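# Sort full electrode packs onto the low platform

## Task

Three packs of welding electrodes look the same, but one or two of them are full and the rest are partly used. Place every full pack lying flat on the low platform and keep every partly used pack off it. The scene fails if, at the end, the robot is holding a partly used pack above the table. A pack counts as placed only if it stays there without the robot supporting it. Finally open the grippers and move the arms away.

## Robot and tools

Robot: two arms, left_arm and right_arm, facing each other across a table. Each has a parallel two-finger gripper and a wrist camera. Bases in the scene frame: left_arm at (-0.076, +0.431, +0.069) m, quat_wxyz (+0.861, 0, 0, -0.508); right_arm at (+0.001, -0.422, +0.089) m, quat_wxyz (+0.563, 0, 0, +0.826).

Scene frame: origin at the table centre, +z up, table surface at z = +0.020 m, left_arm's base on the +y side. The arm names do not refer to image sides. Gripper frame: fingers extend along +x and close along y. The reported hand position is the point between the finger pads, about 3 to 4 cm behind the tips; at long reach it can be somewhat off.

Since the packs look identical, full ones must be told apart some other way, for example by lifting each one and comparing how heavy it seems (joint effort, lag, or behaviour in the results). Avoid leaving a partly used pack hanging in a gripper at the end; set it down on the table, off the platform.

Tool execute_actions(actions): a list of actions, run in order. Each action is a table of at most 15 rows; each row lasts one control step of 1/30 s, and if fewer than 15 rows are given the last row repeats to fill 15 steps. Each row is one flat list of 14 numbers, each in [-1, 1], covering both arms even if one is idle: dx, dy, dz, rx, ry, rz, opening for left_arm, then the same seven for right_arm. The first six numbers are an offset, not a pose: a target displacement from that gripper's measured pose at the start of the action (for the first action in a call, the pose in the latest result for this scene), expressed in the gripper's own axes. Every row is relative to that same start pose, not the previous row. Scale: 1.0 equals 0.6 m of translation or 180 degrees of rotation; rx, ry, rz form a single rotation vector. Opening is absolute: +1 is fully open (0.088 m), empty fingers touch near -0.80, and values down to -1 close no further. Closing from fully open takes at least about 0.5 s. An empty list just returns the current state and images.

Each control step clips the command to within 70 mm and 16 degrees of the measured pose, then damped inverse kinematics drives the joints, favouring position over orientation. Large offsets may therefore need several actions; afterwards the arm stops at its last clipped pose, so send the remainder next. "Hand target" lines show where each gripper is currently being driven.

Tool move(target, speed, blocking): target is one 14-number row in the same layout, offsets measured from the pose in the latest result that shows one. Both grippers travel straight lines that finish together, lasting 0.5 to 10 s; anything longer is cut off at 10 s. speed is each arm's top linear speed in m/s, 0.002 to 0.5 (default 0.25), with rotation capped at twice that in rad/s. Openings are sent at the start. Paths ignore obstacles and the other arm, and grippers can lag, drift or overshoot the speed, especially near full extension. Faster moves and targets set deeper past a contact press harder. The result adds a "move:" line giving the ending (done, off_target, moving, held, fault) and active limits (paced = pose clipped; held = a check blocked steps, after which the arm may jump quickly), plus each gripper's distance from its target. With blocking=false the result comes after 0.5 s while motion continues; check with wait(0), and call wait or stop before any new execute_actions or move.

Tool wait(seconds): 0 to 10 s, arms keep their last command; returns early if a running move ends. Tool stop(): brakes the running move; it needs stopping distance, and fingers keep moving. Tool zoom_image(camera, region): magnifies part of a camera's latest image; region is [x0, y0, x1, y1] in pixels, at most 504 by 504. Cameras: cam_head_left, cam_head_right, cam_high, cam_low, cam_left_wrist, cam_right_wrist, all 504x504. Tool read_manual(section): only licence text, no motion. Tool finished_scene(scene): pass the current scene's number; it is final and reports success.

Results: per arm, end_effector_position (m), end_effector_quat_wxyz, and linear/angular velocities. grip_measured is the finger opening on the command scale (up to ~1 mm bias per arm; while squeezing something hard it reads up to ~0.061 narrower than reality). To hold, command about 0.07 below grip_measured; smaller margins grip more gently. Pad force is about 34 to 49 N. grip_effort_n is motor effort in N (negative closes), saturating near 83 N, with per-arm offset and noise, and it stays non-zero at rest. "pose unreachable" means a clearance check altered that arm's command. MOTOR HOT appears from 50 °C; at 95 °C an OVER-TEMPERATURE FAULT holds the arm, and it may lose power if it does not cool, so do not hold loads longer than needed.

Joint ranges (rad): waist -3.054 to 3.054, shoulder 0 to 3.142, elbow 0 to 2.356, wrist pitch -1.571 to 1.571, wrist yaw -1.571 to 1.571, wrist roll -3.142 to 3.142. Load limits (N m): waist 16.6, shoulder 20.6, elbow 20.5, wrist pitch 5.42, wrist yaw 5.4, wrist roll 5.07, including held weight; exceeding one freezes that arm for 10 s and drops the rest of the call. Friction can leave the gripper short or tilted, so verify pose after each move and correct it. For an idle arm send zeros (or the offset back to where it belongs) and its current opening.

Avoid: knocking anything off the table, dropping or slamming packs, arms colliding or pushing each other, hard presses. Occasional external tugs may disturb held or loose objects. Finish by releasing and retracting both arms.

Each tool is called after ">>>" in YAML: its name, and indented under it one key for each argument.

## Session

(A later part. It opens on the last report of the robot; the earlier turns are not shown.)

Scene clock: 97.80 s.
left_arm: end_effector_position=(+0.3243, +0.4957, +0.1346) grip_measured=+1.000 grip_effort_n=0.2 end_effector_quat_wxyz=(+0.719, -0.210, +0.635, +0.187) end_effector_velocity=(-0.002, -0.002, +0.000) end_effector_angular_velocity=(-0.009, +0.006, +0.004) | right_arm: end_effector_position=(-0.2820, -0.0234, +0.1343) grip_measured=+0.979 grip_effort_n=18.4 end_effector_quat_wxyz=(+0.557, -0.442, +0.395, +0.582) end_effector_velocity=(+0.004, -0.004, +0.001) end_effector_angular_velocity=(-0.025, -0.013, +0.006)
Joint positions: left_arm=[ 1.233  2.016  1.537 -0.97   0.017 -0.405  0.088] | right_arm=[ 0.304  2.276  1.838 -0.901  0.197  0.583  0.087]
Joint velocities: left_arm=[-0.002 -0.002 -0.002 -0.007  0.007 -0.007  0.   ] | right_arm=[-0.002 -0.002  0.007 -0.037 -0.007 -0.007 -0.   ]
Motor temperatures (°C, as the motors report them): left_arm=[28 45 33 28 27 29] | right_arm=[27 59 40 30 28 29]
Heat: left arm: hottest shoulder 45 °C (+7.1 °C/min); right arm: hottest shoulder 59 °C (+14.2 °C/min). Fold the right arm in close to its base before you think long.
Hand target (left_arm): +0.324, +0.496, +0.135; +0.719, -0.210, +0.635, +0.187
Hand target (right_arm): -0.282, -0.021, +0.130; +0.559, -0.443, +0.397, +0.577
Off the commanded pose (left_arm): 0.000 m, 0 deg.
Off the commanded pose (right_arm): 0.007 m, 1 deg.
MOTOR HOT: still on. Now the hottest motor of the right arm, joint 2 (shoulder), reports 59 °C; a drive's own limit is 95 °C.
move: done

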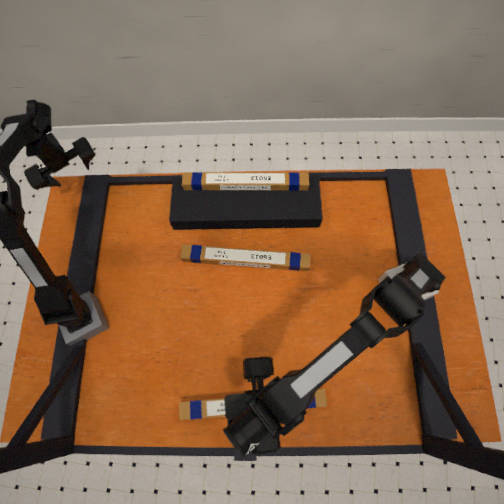

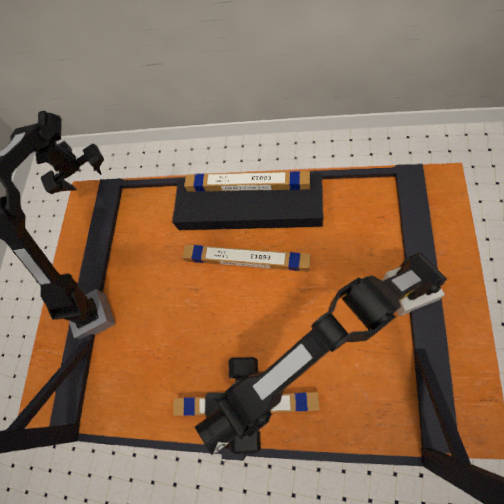

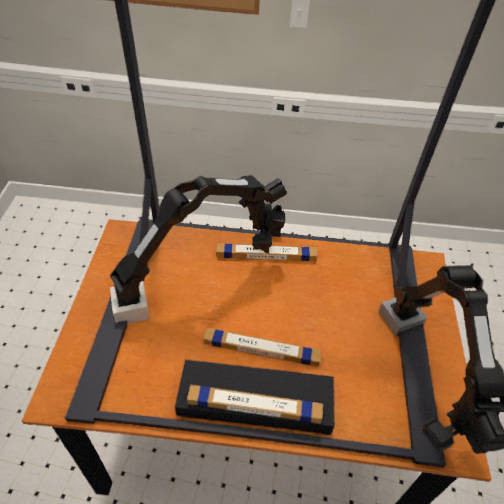

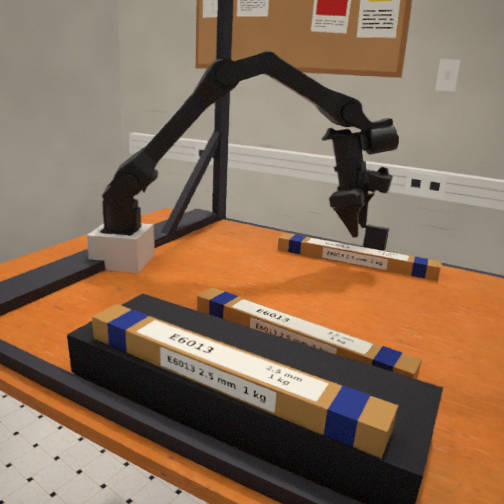

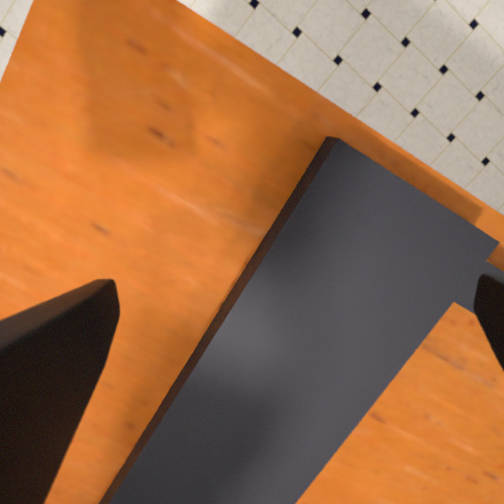

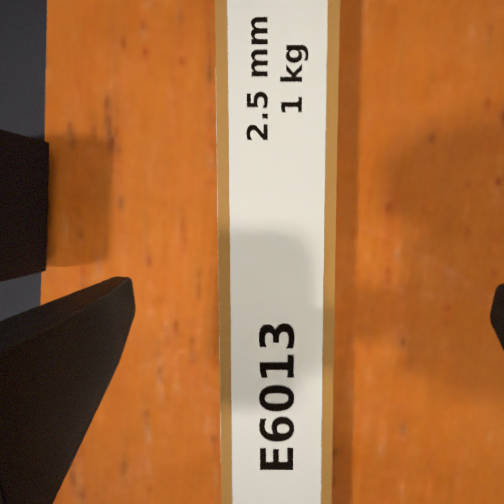

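>>> move:
  target: [0,0,0,0,0,0,1,0.129,0.006,-0.036,-0.006,0.008,0,1]
  speed: 0.06

>>> execute_actions:
  actions:
    - [[0,0,0,0,0,0,1,0,0,0,0,0,0,-0.3]]
    - [[0,0,0,0,0,0,1,0,0,0,0,0,0,-0.3]]

>>> move:
  target: [0,0,0,0,0,0,1,-0.096,0,0.029,0,0,0,-0.3]
  speed: 0.06

Scene clock: 105.70 s.
left_arm: end_effector_position=(+0.3243, +0.4957, +0.1346) grip_measured=+1.000 grip_effort_n=0.2 end_effector_quat_wxyz=(+0.719, -0.210, +0.635, +0.187) end_effector_velocity=(-0.005, -0.001, +0.002) end_effector_angular_velocity=(+0.002, +0.018, +0.020) | right_arm: end_effector_position=(-0.2884, -0.0168, +0.0672) grip_measured=+0.979 grip_effort_n=18.4 end_effector_quat_wxyz=(+0.551, -0.441, +0.395, +0.588) end_effector_velocity=(-0.001, -0.002, -0.001) end_effector_angular_velocity=(-0.011, +0.012, +0.024)
Joint positions: left_arm=[ 1.233  2.016  1.537 -0.97   0.017 -0.405  0.088] | right_arm=[ 0.302  2.388  1.754 -0.695  0.185  0.57   0.087]
Joint velocities: left_arm=[-0.002 -0.007 -0.002 -0.022 -0.007 -0.022  0.   ] | right_arm=[-0.002 -0.002 -0.007  0.007 -0.022 -0.022 -0.   ]
Motor temperatures (°C, as the motors report them): left_arm=[28 46 33 28 27 29] | right_arm=[27 57 41 30 28 29]
Heat: left arm: hottest shoulder 46 °C (+6.1 °C/min); right arm: hottest shoulder 57 °C (+13.2 °C/min). Fold the right arm in close to its base before you think long.
Hand target (left_arm): +0.324, +0.496, +0.135; +0.719, -0.210, +0.635, +0.187
Hand target (right_arm): -0.283, -0.021, +0.054; +0.548, -0.454, +0.397, +0.580
Off the commanded pose (left_arm): 0.000 m, 0 deg.
Off the commanded pose (right_arm): 0.015 m, 2 deg.
MOTOR HOT: still on. Now the hottest motor of the right arm, joint 2 (shoulder), reports 57 °C; a drive's own limit is 95 °C.
move: off_target (right_arm)

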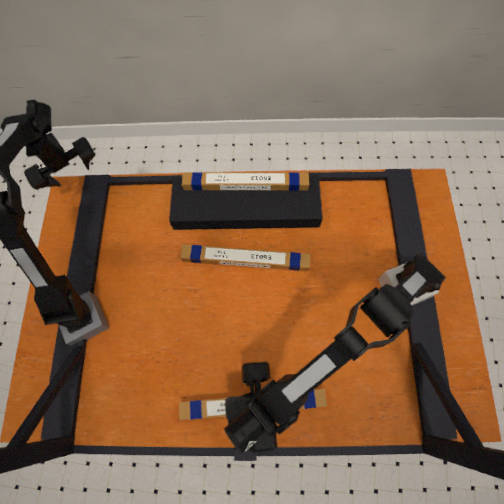

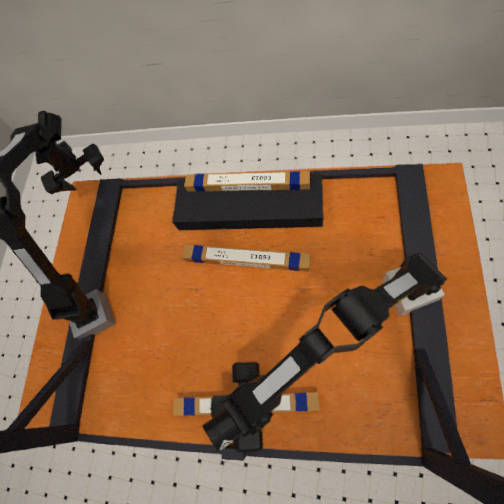

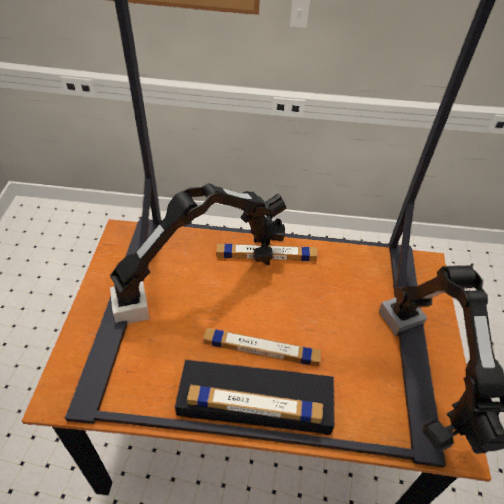

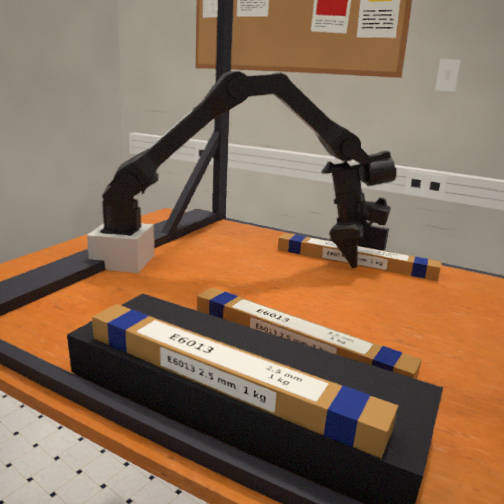

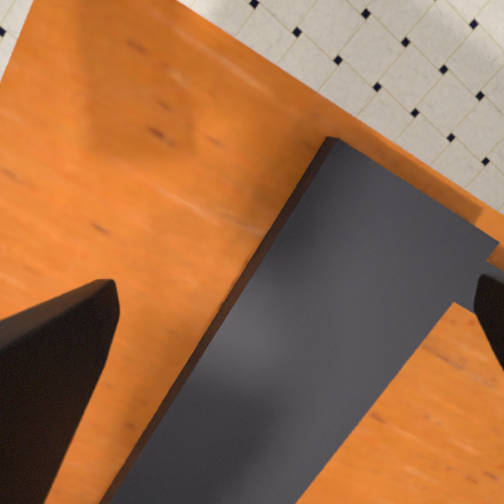

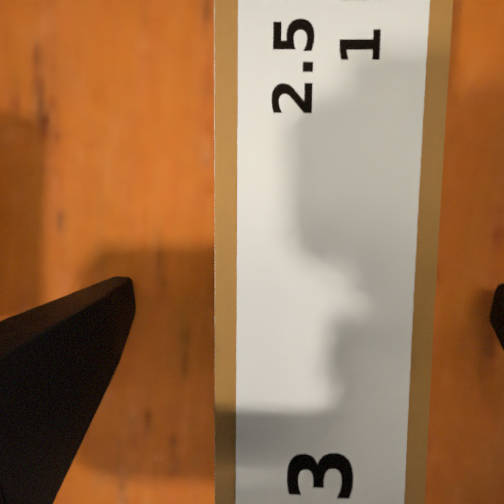

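Scene clock: 106.70 s.
left_arm: end_effector_position=(+0.3243, +0.4957, +0.1346) grip_measured=+1.000 grip_effort_n=-0.2 end_effector_quat_wxyz=(+0.719, -0.210, +0.635, +0.187) end_effector_velocity=(+0.001, -0.002, -0.001) end_effector_angular_velocity=(-0.008, -0.004, +0.004) | right_arm: end_effector_position=(-0.2885, -0.0169, +0.0672) grip_measured=-0.059 grip_effort_n=-83.5 end_effector_quat_wxyz=(+0.550, -0.441, +0.396, +0.588) end_effector_velocity=(+0.003, -0.004, -0.001) end_effector_angular_velocity=(-0.022, -0.006, -0.008)
Joint positions: left_arm=[ 1.233  2.016  1.537 -0.97   0.017 -0.405  0.088] | right_arm=[ 0.302  2.388  1.754 -0.695  0.183  0.57   0.036]
Joint velocities: left_arm=[-0.002  0.002 -0.002  0.007  0.007 -0.007  0.   ] | right_arm=[-0.002 -0.002 -0.002 -0.022 -0.007  0.007 -0.   ]
Motor temperatures (°C, as the motors report them): left_arm=[28 46 33 28 27 29] | right_arm=[27 57 41 30 28 29]
Heat: left arm: hottest shoulder 46 °C (+6.1 °C/min); right arm: hottest shoulder 57 °C (+13.2 °C/min). Fold the right arm in close to its base before you think long.
Hand target (left_arm): +0.324, +0.496, +0.135; +0.719, -0.210, +0.635, +0.187
Hand target (right_arm): -0.289, -0.017, +0.067; +0.550, -0.441, +0.396, +0.588
Off the commanded pose (left_arm): 0.000 m, 0 deg.
Off the commanded pose (right_arm): 0.000 m, 0 deg.
MOTOR HOT: still on. Now the hottest motor of the right arm, joint 2 (shoulder), reports 57 °C; a drive's own limit is 95 °C.

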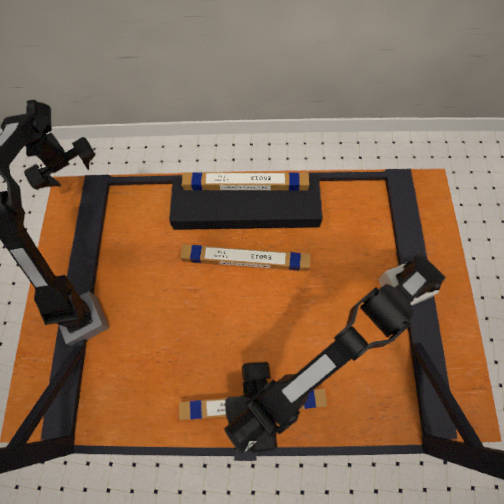

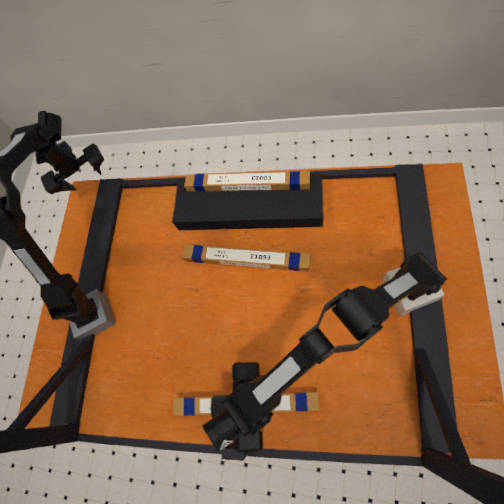

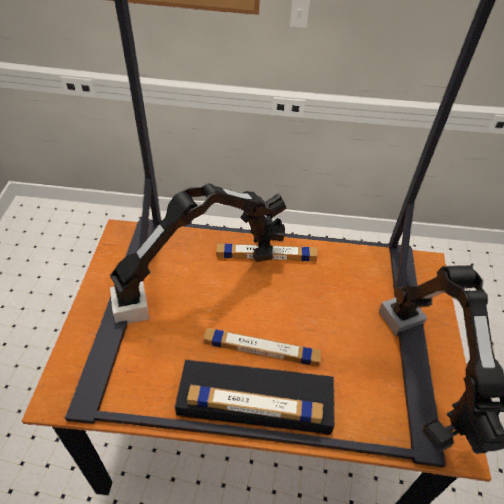

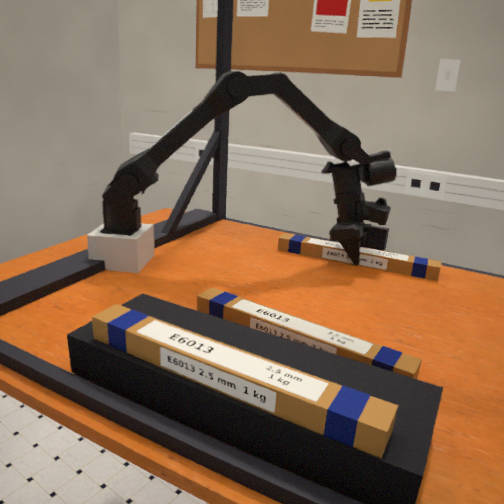

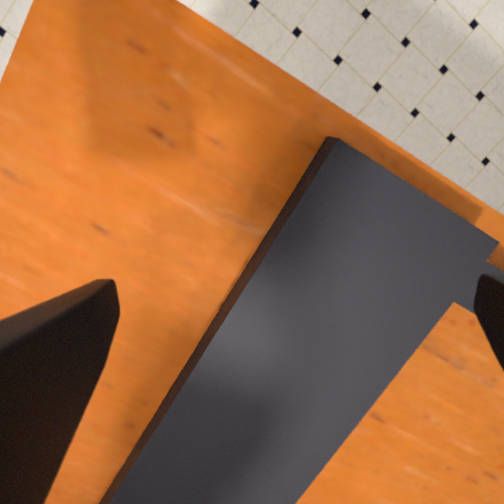

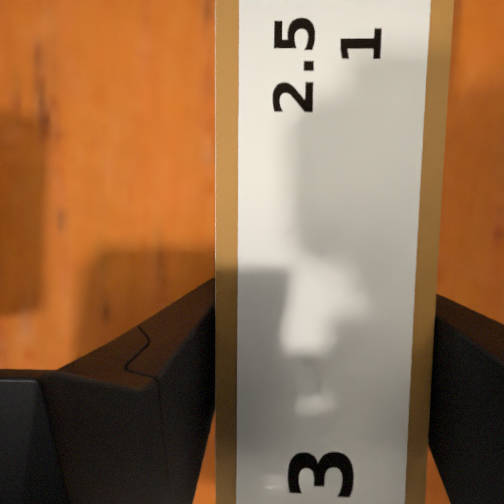

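Scene clock: 108.00 s.
left_arm: end_effector_position=(+0.3243, +0.4957, +0.1346) grip_measured=+1.000 grip_effort_n=-0.2 end_effector_quat_wxyz=(+0.719, -0.210, +0.635, +0.187) end_effector_velocity=(-0.002, -0.002, +0.002) end_effector_angular_velocity=(-0.008, +0.001, +0.004) | right_arm: end_effector_position=(-0.2772, -0.0320, +0.0874) grip_measured=-0.059 grip_effort_n=-83.5 end_effector_quat_wxyz=(+0.543, -0.481, +0.403, +0.558) end_effector_velocity=(+0.005, -0.003, -0.002) end_effector_angular_velocity=(-0.018, -0.027, +0.018)
Joint positions: left_arm=[ 1.233  2.016  1.537 -0.97   0.017 -0.405  0.088] | right_arm=[ 0.302  2.363  1.813 -0.881  0.179  0.57   0.036]
Joint velocities: left_arm=[-0.002 -0.007 -0.002 -0.007  0.007 -0.007  0.   ] | right_arm=[-0.002  0.002 -0.002 -0.022  0.007 -0.022 -0.   ]
Motor temperatures (°C, as the motors report them): left_arm=[28 46 33 28 27 29] | right_arm=[27 58 41 30 28 29]
Heat: left arm: hottest shoulder 46 °C (+6.1 °C/min); right arm: hottest shoulder 58 °C (+14.1 °C/min). Fold the right arm in close to its base before you think long.
Hand target (left_arm): +0.324, +0.496, +0.135; +0.719, -0.210, +0.635, +0.187
Hand target (right_arm): -0.288, -0.019, +0.127; +0.550, -0.441, +0.396, +0.588
Off the commanded pose (left_arm): 0.000 m, 0 deg.
Off the commanded pose (right_arm): 0.044 m, 6 deg.
MOTOR HOT: still on. Now the hottest motor of the right arm, joint 2 (shoulder), reports 58 °C; a drive's own limit is 95 °C.
move: off_target (right_arm)

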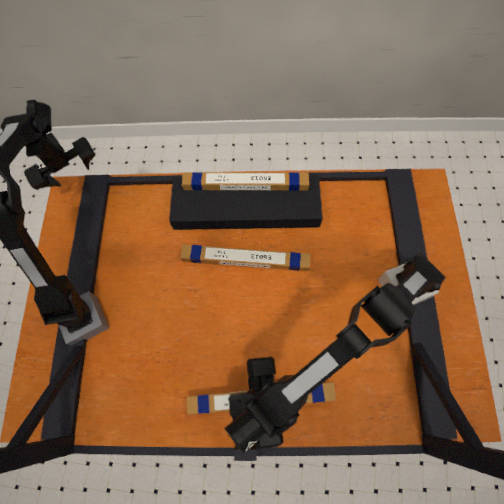

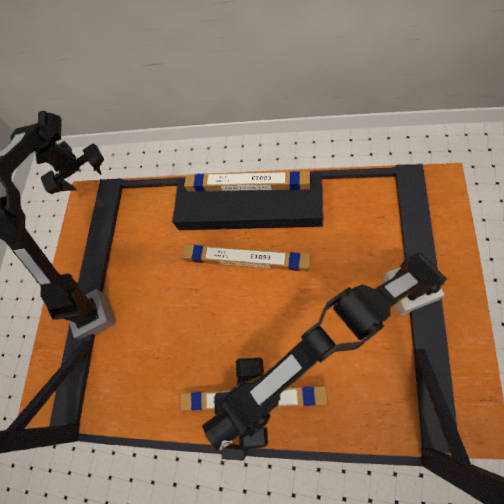

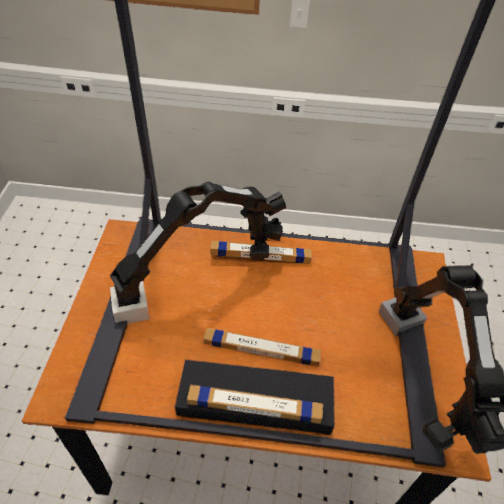

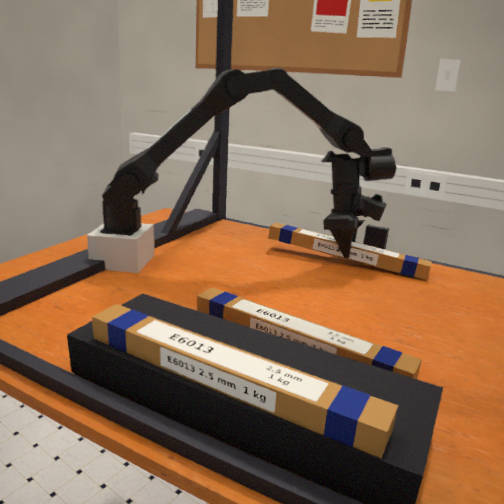

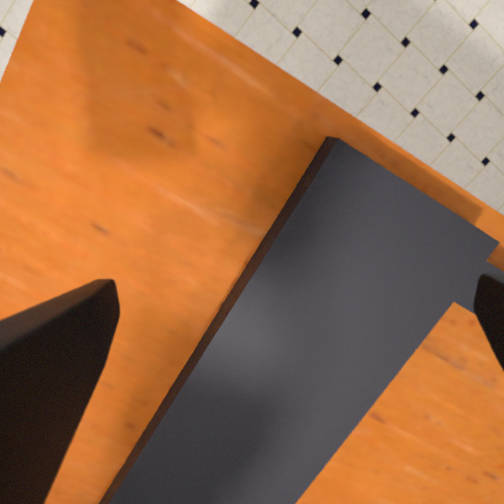

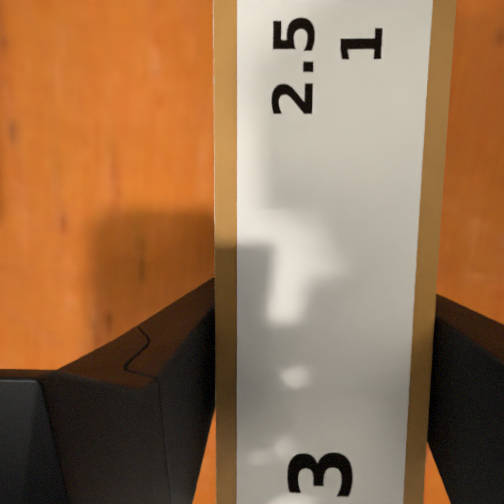

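>>> move:
  target: [0,0,0,0,0,0,1,-0.203,-0.352,0.078,0.035,-0.05,0.012,-0.3]
  speed: 0.12

Scene clock: 124.13 s.
left_arm: end_effector_position=(+0.3243, +0.4957, +0.1346) grip_measured=+1.000 grip_effort_n=-0.2 end_effector_quat_wxyz=(+0.719, -0.210, +0.635, +0.187) end_effector_velocity=(-0.003, -0.003, -0.001) end_effector_angular_velocity=(-0.008, +0.011, -0.011) | right_arm: end_effector_position=(-0.0754, -0.0059, +0.1938) grip_measured=-0.059 grip_effort_n=-83.5 end_effector_quat_wxyz=(+0.572, -0.429, +0.426, +0.555) end_effector_velocity=(+0.001, -0.007, -0.002) end_effector_angular_velocity=(-0.037, -0.003, +0.007)
Joint positions: left_arm=[ 1.233  2.016  1.537 -0.97   0.017 -0.405  0.088] | right_arm=[-0.165  1.944  1.568 -0.932  0.077  0.213  0.036]
Joint velocities: left_arm=[-0.002 -0.002 -0.007 -0.007  0.007  0.007  0.   ] | right_arm=[-0.002  0.002  0.002 -0.037 -0.007 -0.007 -0.   ]
Motor temperatures (°C, as the motors report them): left_arm=[28 47 33 28 27 29] | right_arm=[27 73 44 29 28 29]
Heat: left arm: hottest shoulder 47 °C (+5.1 °C/min); right arm: hottest shoulder 73 °C (+25.3 °C/min). Fold the right arm in close to its base before you think long.
Hand target (left_arm): +0.324, +0.496, +0.135; +0.719, -0.210, +0.635, +0.187
Hand target (right_arm): -0.078, +0.004, +0.229; +0.586, -0.397, +0.401, +0.581
Off the commanded pose (left_arm): 0.000 m, 0 deg.
Off the commanded pose (right_arm): 0.039 m, 6 deg.
MOTOR HOT: still on. Now the hottest motor of the right arm, joint 2 (shoulder), reports 73 °C; a drive's own limit is 95 °C.
move: off_target (right_arm)

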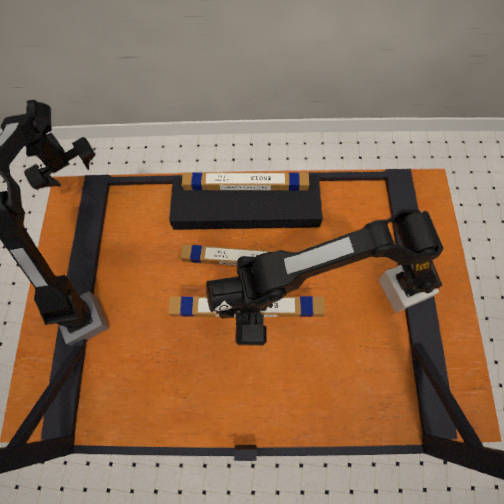

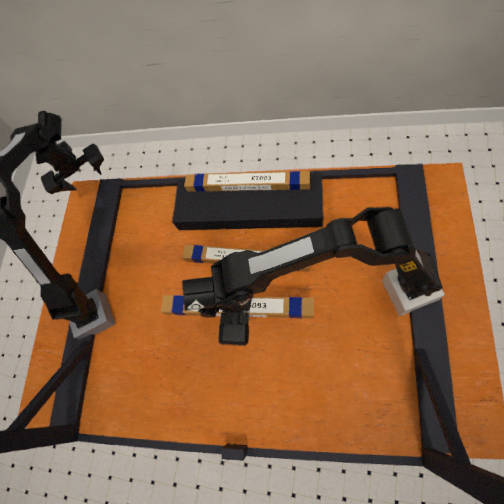

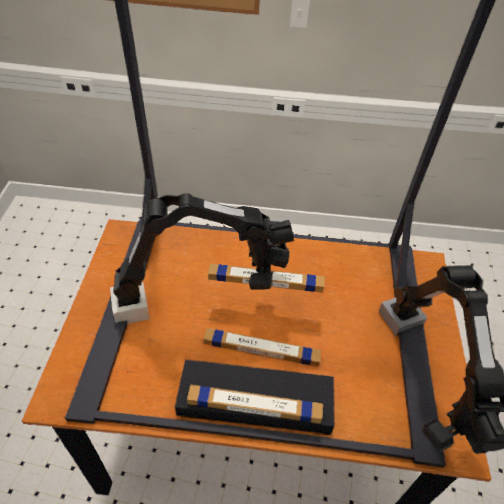

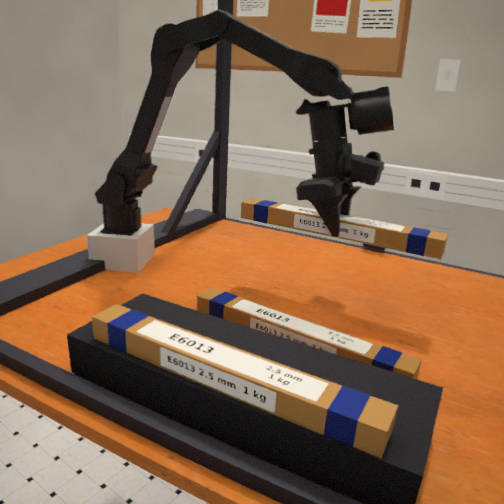

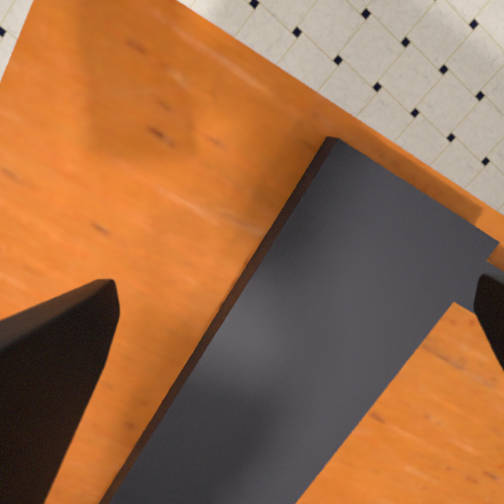

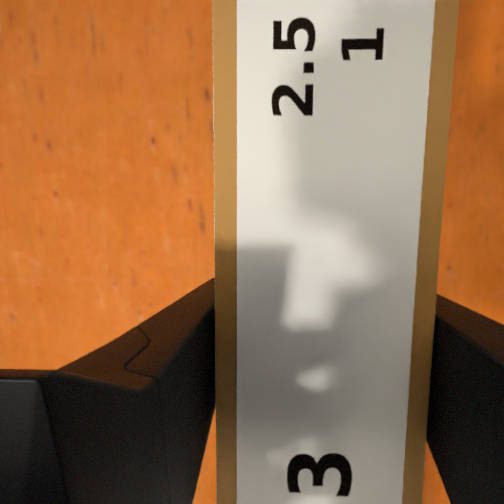

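>>> move:
  target: [0,0,0,0,0,0,1,-0.02,-0.51,0.035,0,-0.028,0,-0.3]
  speed: 0.15

>>> move:
  target: [0,0,0,0,0,0,1,0.04,-0.005,-0.006,0,-0.01,0,-0.3]
  speed: 0.04

Scene clock: 129.87 s.
left_arm: end_effector_position=(+0.3243, +0.4957, +0.1346) grip_measured=+1.000 grip_effort_n=-0.2 end_effector_quat_wxyz=(+0.719, -0.210, +0.635, +0.187) end_effector_velocity=(-0.002, -0.000, -0.002) end_effector_angular_velocity=(+0.006, +0.013, -0.009) | right_arm: end_effector_position=(+0.2248, -0.0029, +0.1908) grip_measured=-0.059 grip_effort_n=-83.5 end_effector_quat_wxyz=(+0.570, -0.409, +0.434, +0.565) end_effector_velocity=(-0.002, +0.001, +0.001) end_effector_angular_velocity=(+0.002, +0.005, +0.011)
Joint positions: left_arm=[ 1.233  2.016  1.537 -0.97   0.017 -0.405  0.088] | right_arm=[-0.916  2.171  1.892 -1.045 -0.163 -0.491  0.036]
Joint velocities: left_arm=[-0.002  0.002 -0.002 -0.007 -0.007  0.007  0.   ] | right_arm=[ 0.002  0.002  0.007 -0.007 -0.007 -0.007  0.   ]
Motor temperatures (°C, as the motors report them): left_arm=[28 47 33 28 27 29] | right_arm=[27 73 45 30 28 29]
Heat: left arm: hottest shoulder 47 °C (+4.0 °C/min); right arm: hottest shoulder 73 °C (+20.2 °C/min). Fold the right arm in close to its base before you think long.
Hand target (left_arm): +0.324, +0.496, +0.135; +0.719, -0.210, +0.635, +0.187
Hand target (right_arm): +0.229, +0.008, +0.214; +0.587, -0.401, +0.404, +0.576
Off the commanded pose (left_arm): 0.000 m, 0 deg.
Off the commanded pose (right_arm): 0.028 m, 5 deg.
MOTOR HOT: still on. Now the hottest motor of the right arm, joint 2 (shoulder), reports 73 °C; a drive's own limit is 95 °C.
move: off_target (right_arm)

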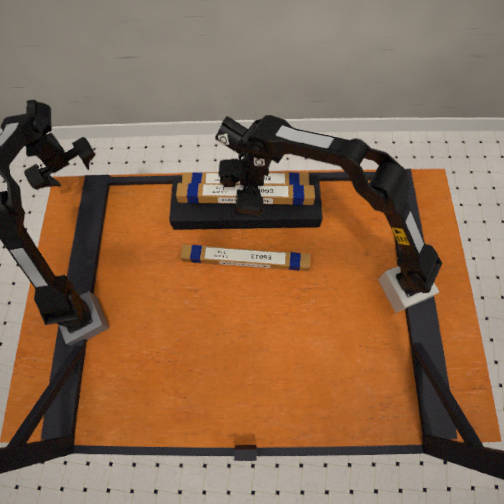

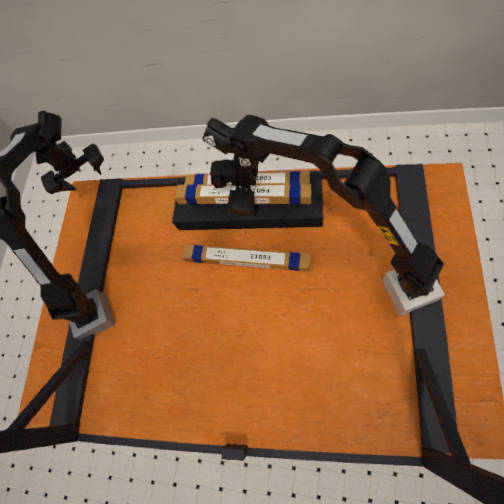

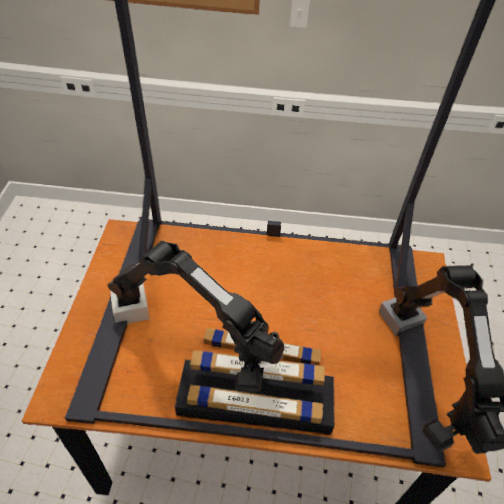

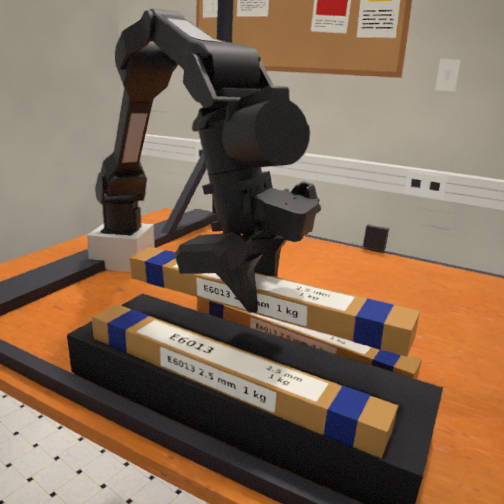

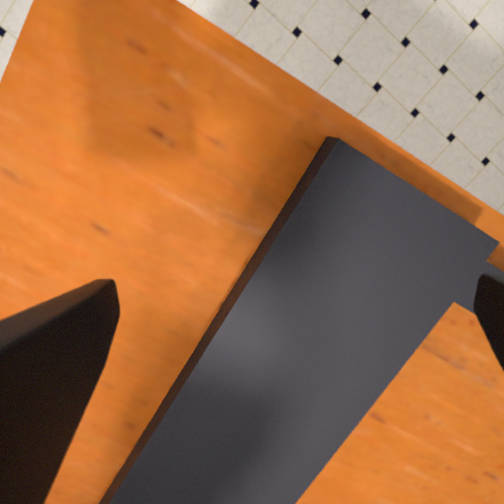

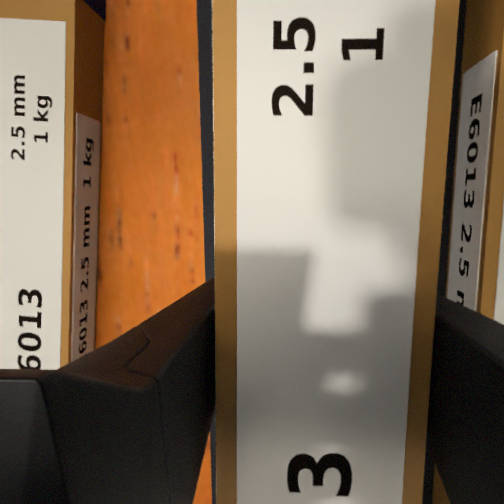

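Scene clock: 130.83 s.
left_arm: end_effector_position=(+0.3243, +0.4957, +0.1346) grip_measured=+1.000 grip_effort_n=0.2 end_effector_quat_wxyz=(+0.719, -0.210, +0.635, +0.187) end_effector_velocity=(-0.001, +0.002, +0.001) end_effector_angular_velocity=(+0.020, +0.006, +0.007) | right_arm: end_effector_position=(+0.2251, -0.0030, +0.1556) grip_measured=-0.059 grip_effort_n=-83.5 end_effector_quat_wxyz=(+0.568, -0.407, +0.437, +0.566) end_effector_velocity=(+0.001, +0.001, +0.001) end_effector_angular_velocity=(+0.010, +0.004, -0.008)
Joint positions: left_arm=[ 1.233  2.016  1.537 -0.97   0.017 -0.405  0.088] | right_arm=[-0.919  2.193  1.787 -0.925 -0.169 -0.491  0.036]
Joint velocities: left_arm=[-0.002 -0.002  0.002 -0.007 -0.022 -0.007  0.   ] | right_arm=[-0.002 -0.002 -0.002  0.007 -0.007  0.007 -0.   ]
Motor temperatures (°C, as the motors report them): left_arm=[28 47 33 28 27 29] | right_arm=[27 73 45 30 28 29]
Heat: left arm: hottest shoulder 47 °C (+4.0 °C/min); right arm: hottest shoulder 73 °C (+20.2 °C/min). Fold the right arm in close to its base before you think long.
Hand target (left_arm): +0.324, +0.496, +0.135; +0.719, -0.210, +0.635, +0.187
Hand target (right_arm): +0.227, +0.001, +0.167; +0.577, -0.400, +0.425, +0.572
Off the commanded pose (left_arm): 0.000 m, 0 deg.
Off the commanded pose (right_arm): 0.012 m, 2 deg.
MOTOR HOT: still on. Now the hottest motor of the right arm, joint 2 (shoulder), reports 73 °C; a drive's own limit is 95 °C.
move: off_target (right_arm)

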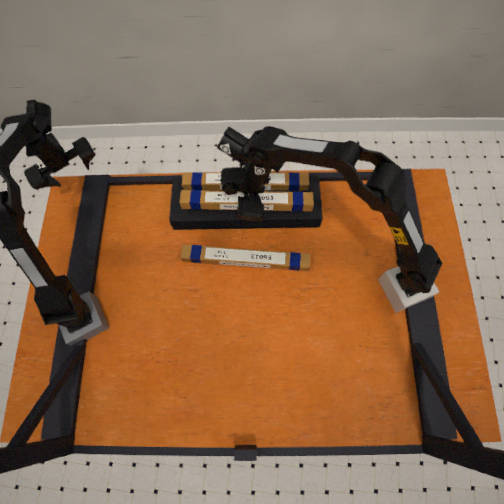

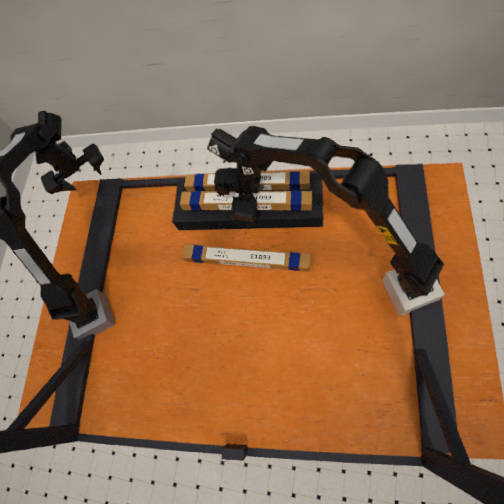

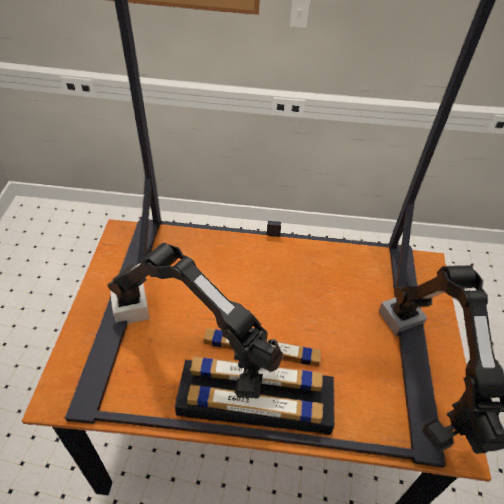

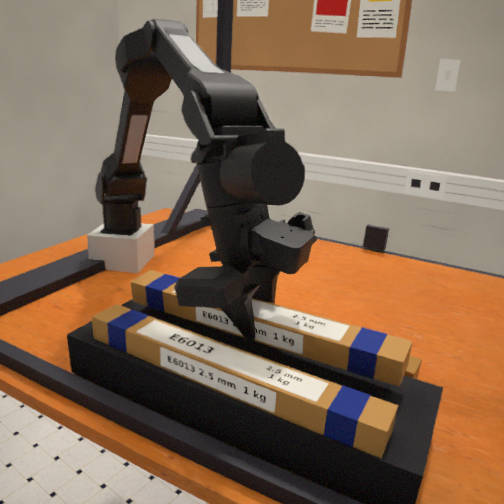

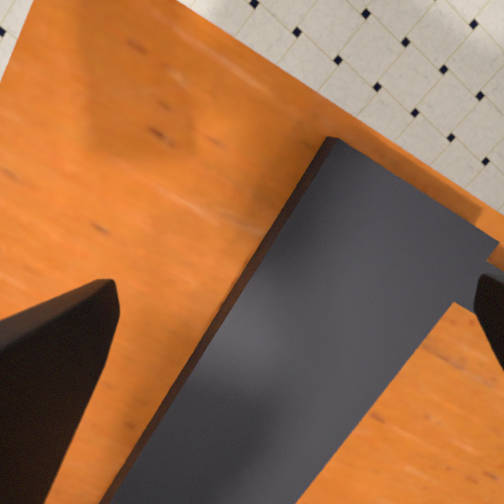

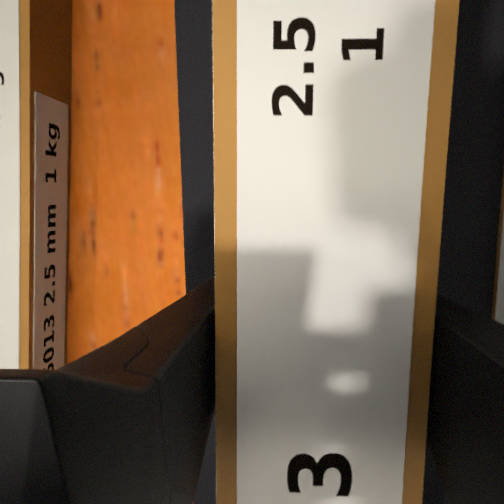

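>>> move:
  target: [0,0,0,0,0,0,1,0.045,-0.008,-0.012,0,-0.004,-0.006,-0.3]
  speed: 0.02

Scene clock: 135.83 s.
left_arm: end_effector_position=(+0.3243, +0.4957, +0.1346) grip_measured=+1.000 grip_effort_n=-0.2 end_effector_quat_wxyz=(+0.719, -0.210, +0.635, +0.187) end_effector_velocity=(-0.002, -0.000, +0.000) end_effector_angular_velocity=(+0.005, +0.008, +0.006) | right_arm: end_effector_position=(+0.2275, -0.0026, +0.1279) grip_measured=-0.059 grip_effort_n=-83.5 end_effector_quat_wxyz=(+0.573, -0.410, +0.433, +0.563) end_effector_velocity=(-0.001, +0.002, +0.001) end_effector_angular_velocity=(+0.017, +0.008, +0.024)
Joint positions: left_arm=[ 1.233  2.016  1.537 -0.97   0.017 -0.405  0.088] | right_arm=[-0.919  2.216  1.711 -0.817 -0.157 -0.491  0.036]
Joint velocities: left_arm=[-0.002 -0.002 -0.002 -0.007 -0.007 -0.007  0.   ] | right_arm=[-0.002 -0.002 -0.002  0.007 -0.022 -0.022  0.   ]
Motor temperatures (°C, as the motors report them): left_arm=[28 47 33 28 27 29] | right_arm=[27 72 44 30 28 29]
Heat: left arm: hottest shoulder 47 °C (+4.0 °C/min); right arm: hottest shoulder 72 °C (+17.2 °C/min). Fold the right arm in close to its base before you think long.
Hand target (left_arm): +0.324, +0.496, +0.135; +0.719, -0.210, +0.635, +0.187
Hand target (right_arm): +0.229, -0.002, +0.128; +0.576, -0.407, +0.430, +0.563
Off the commanded pose (left_arm): 0.000 m, 0 deg.
Off the commanded pose (right_arm): 0.002 m, 1 deg.
MOTOR HOT: still on. Now the hottest motor of the right arm, joint 2 (shoulder), reports 72 °C; a drive's own limit is 95 °C.
move: done

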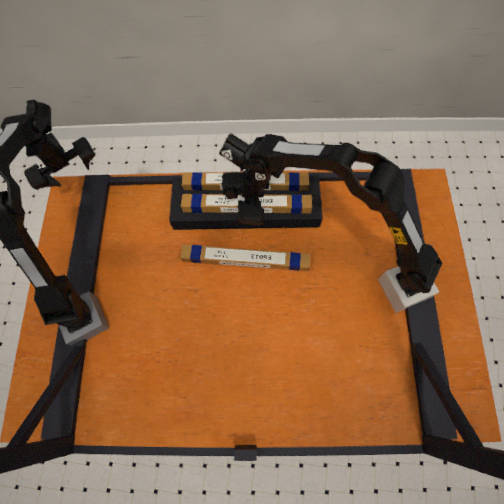

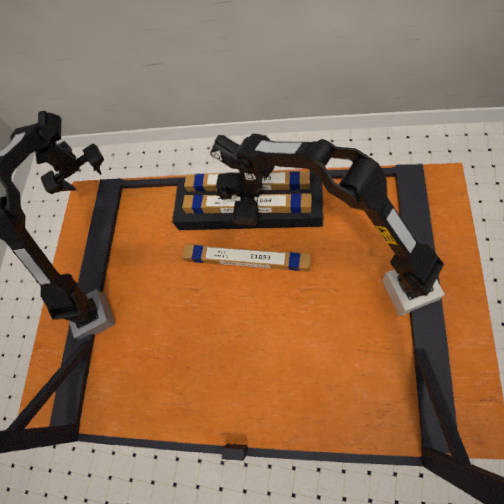

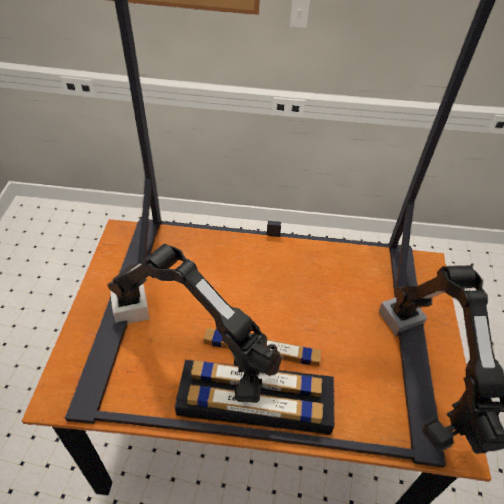

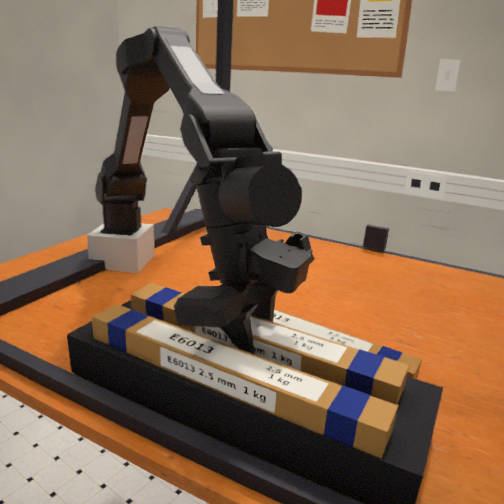

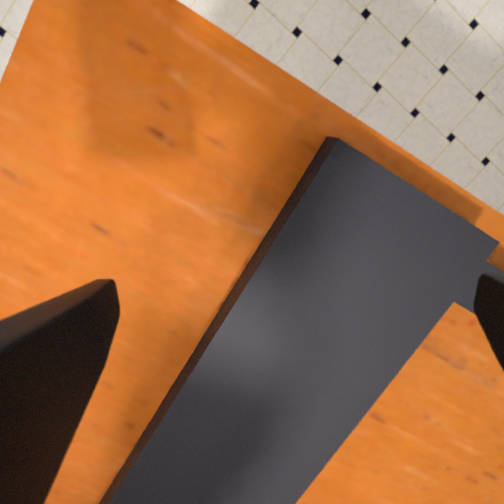

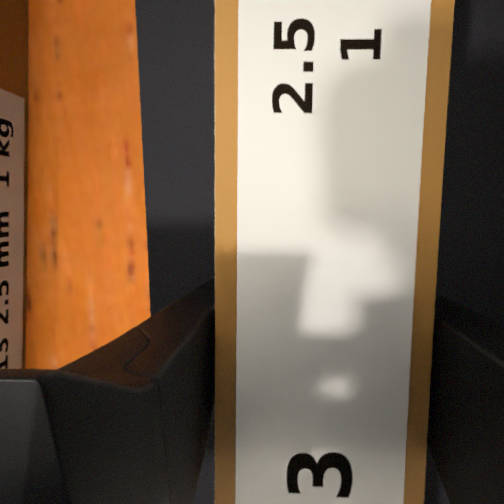

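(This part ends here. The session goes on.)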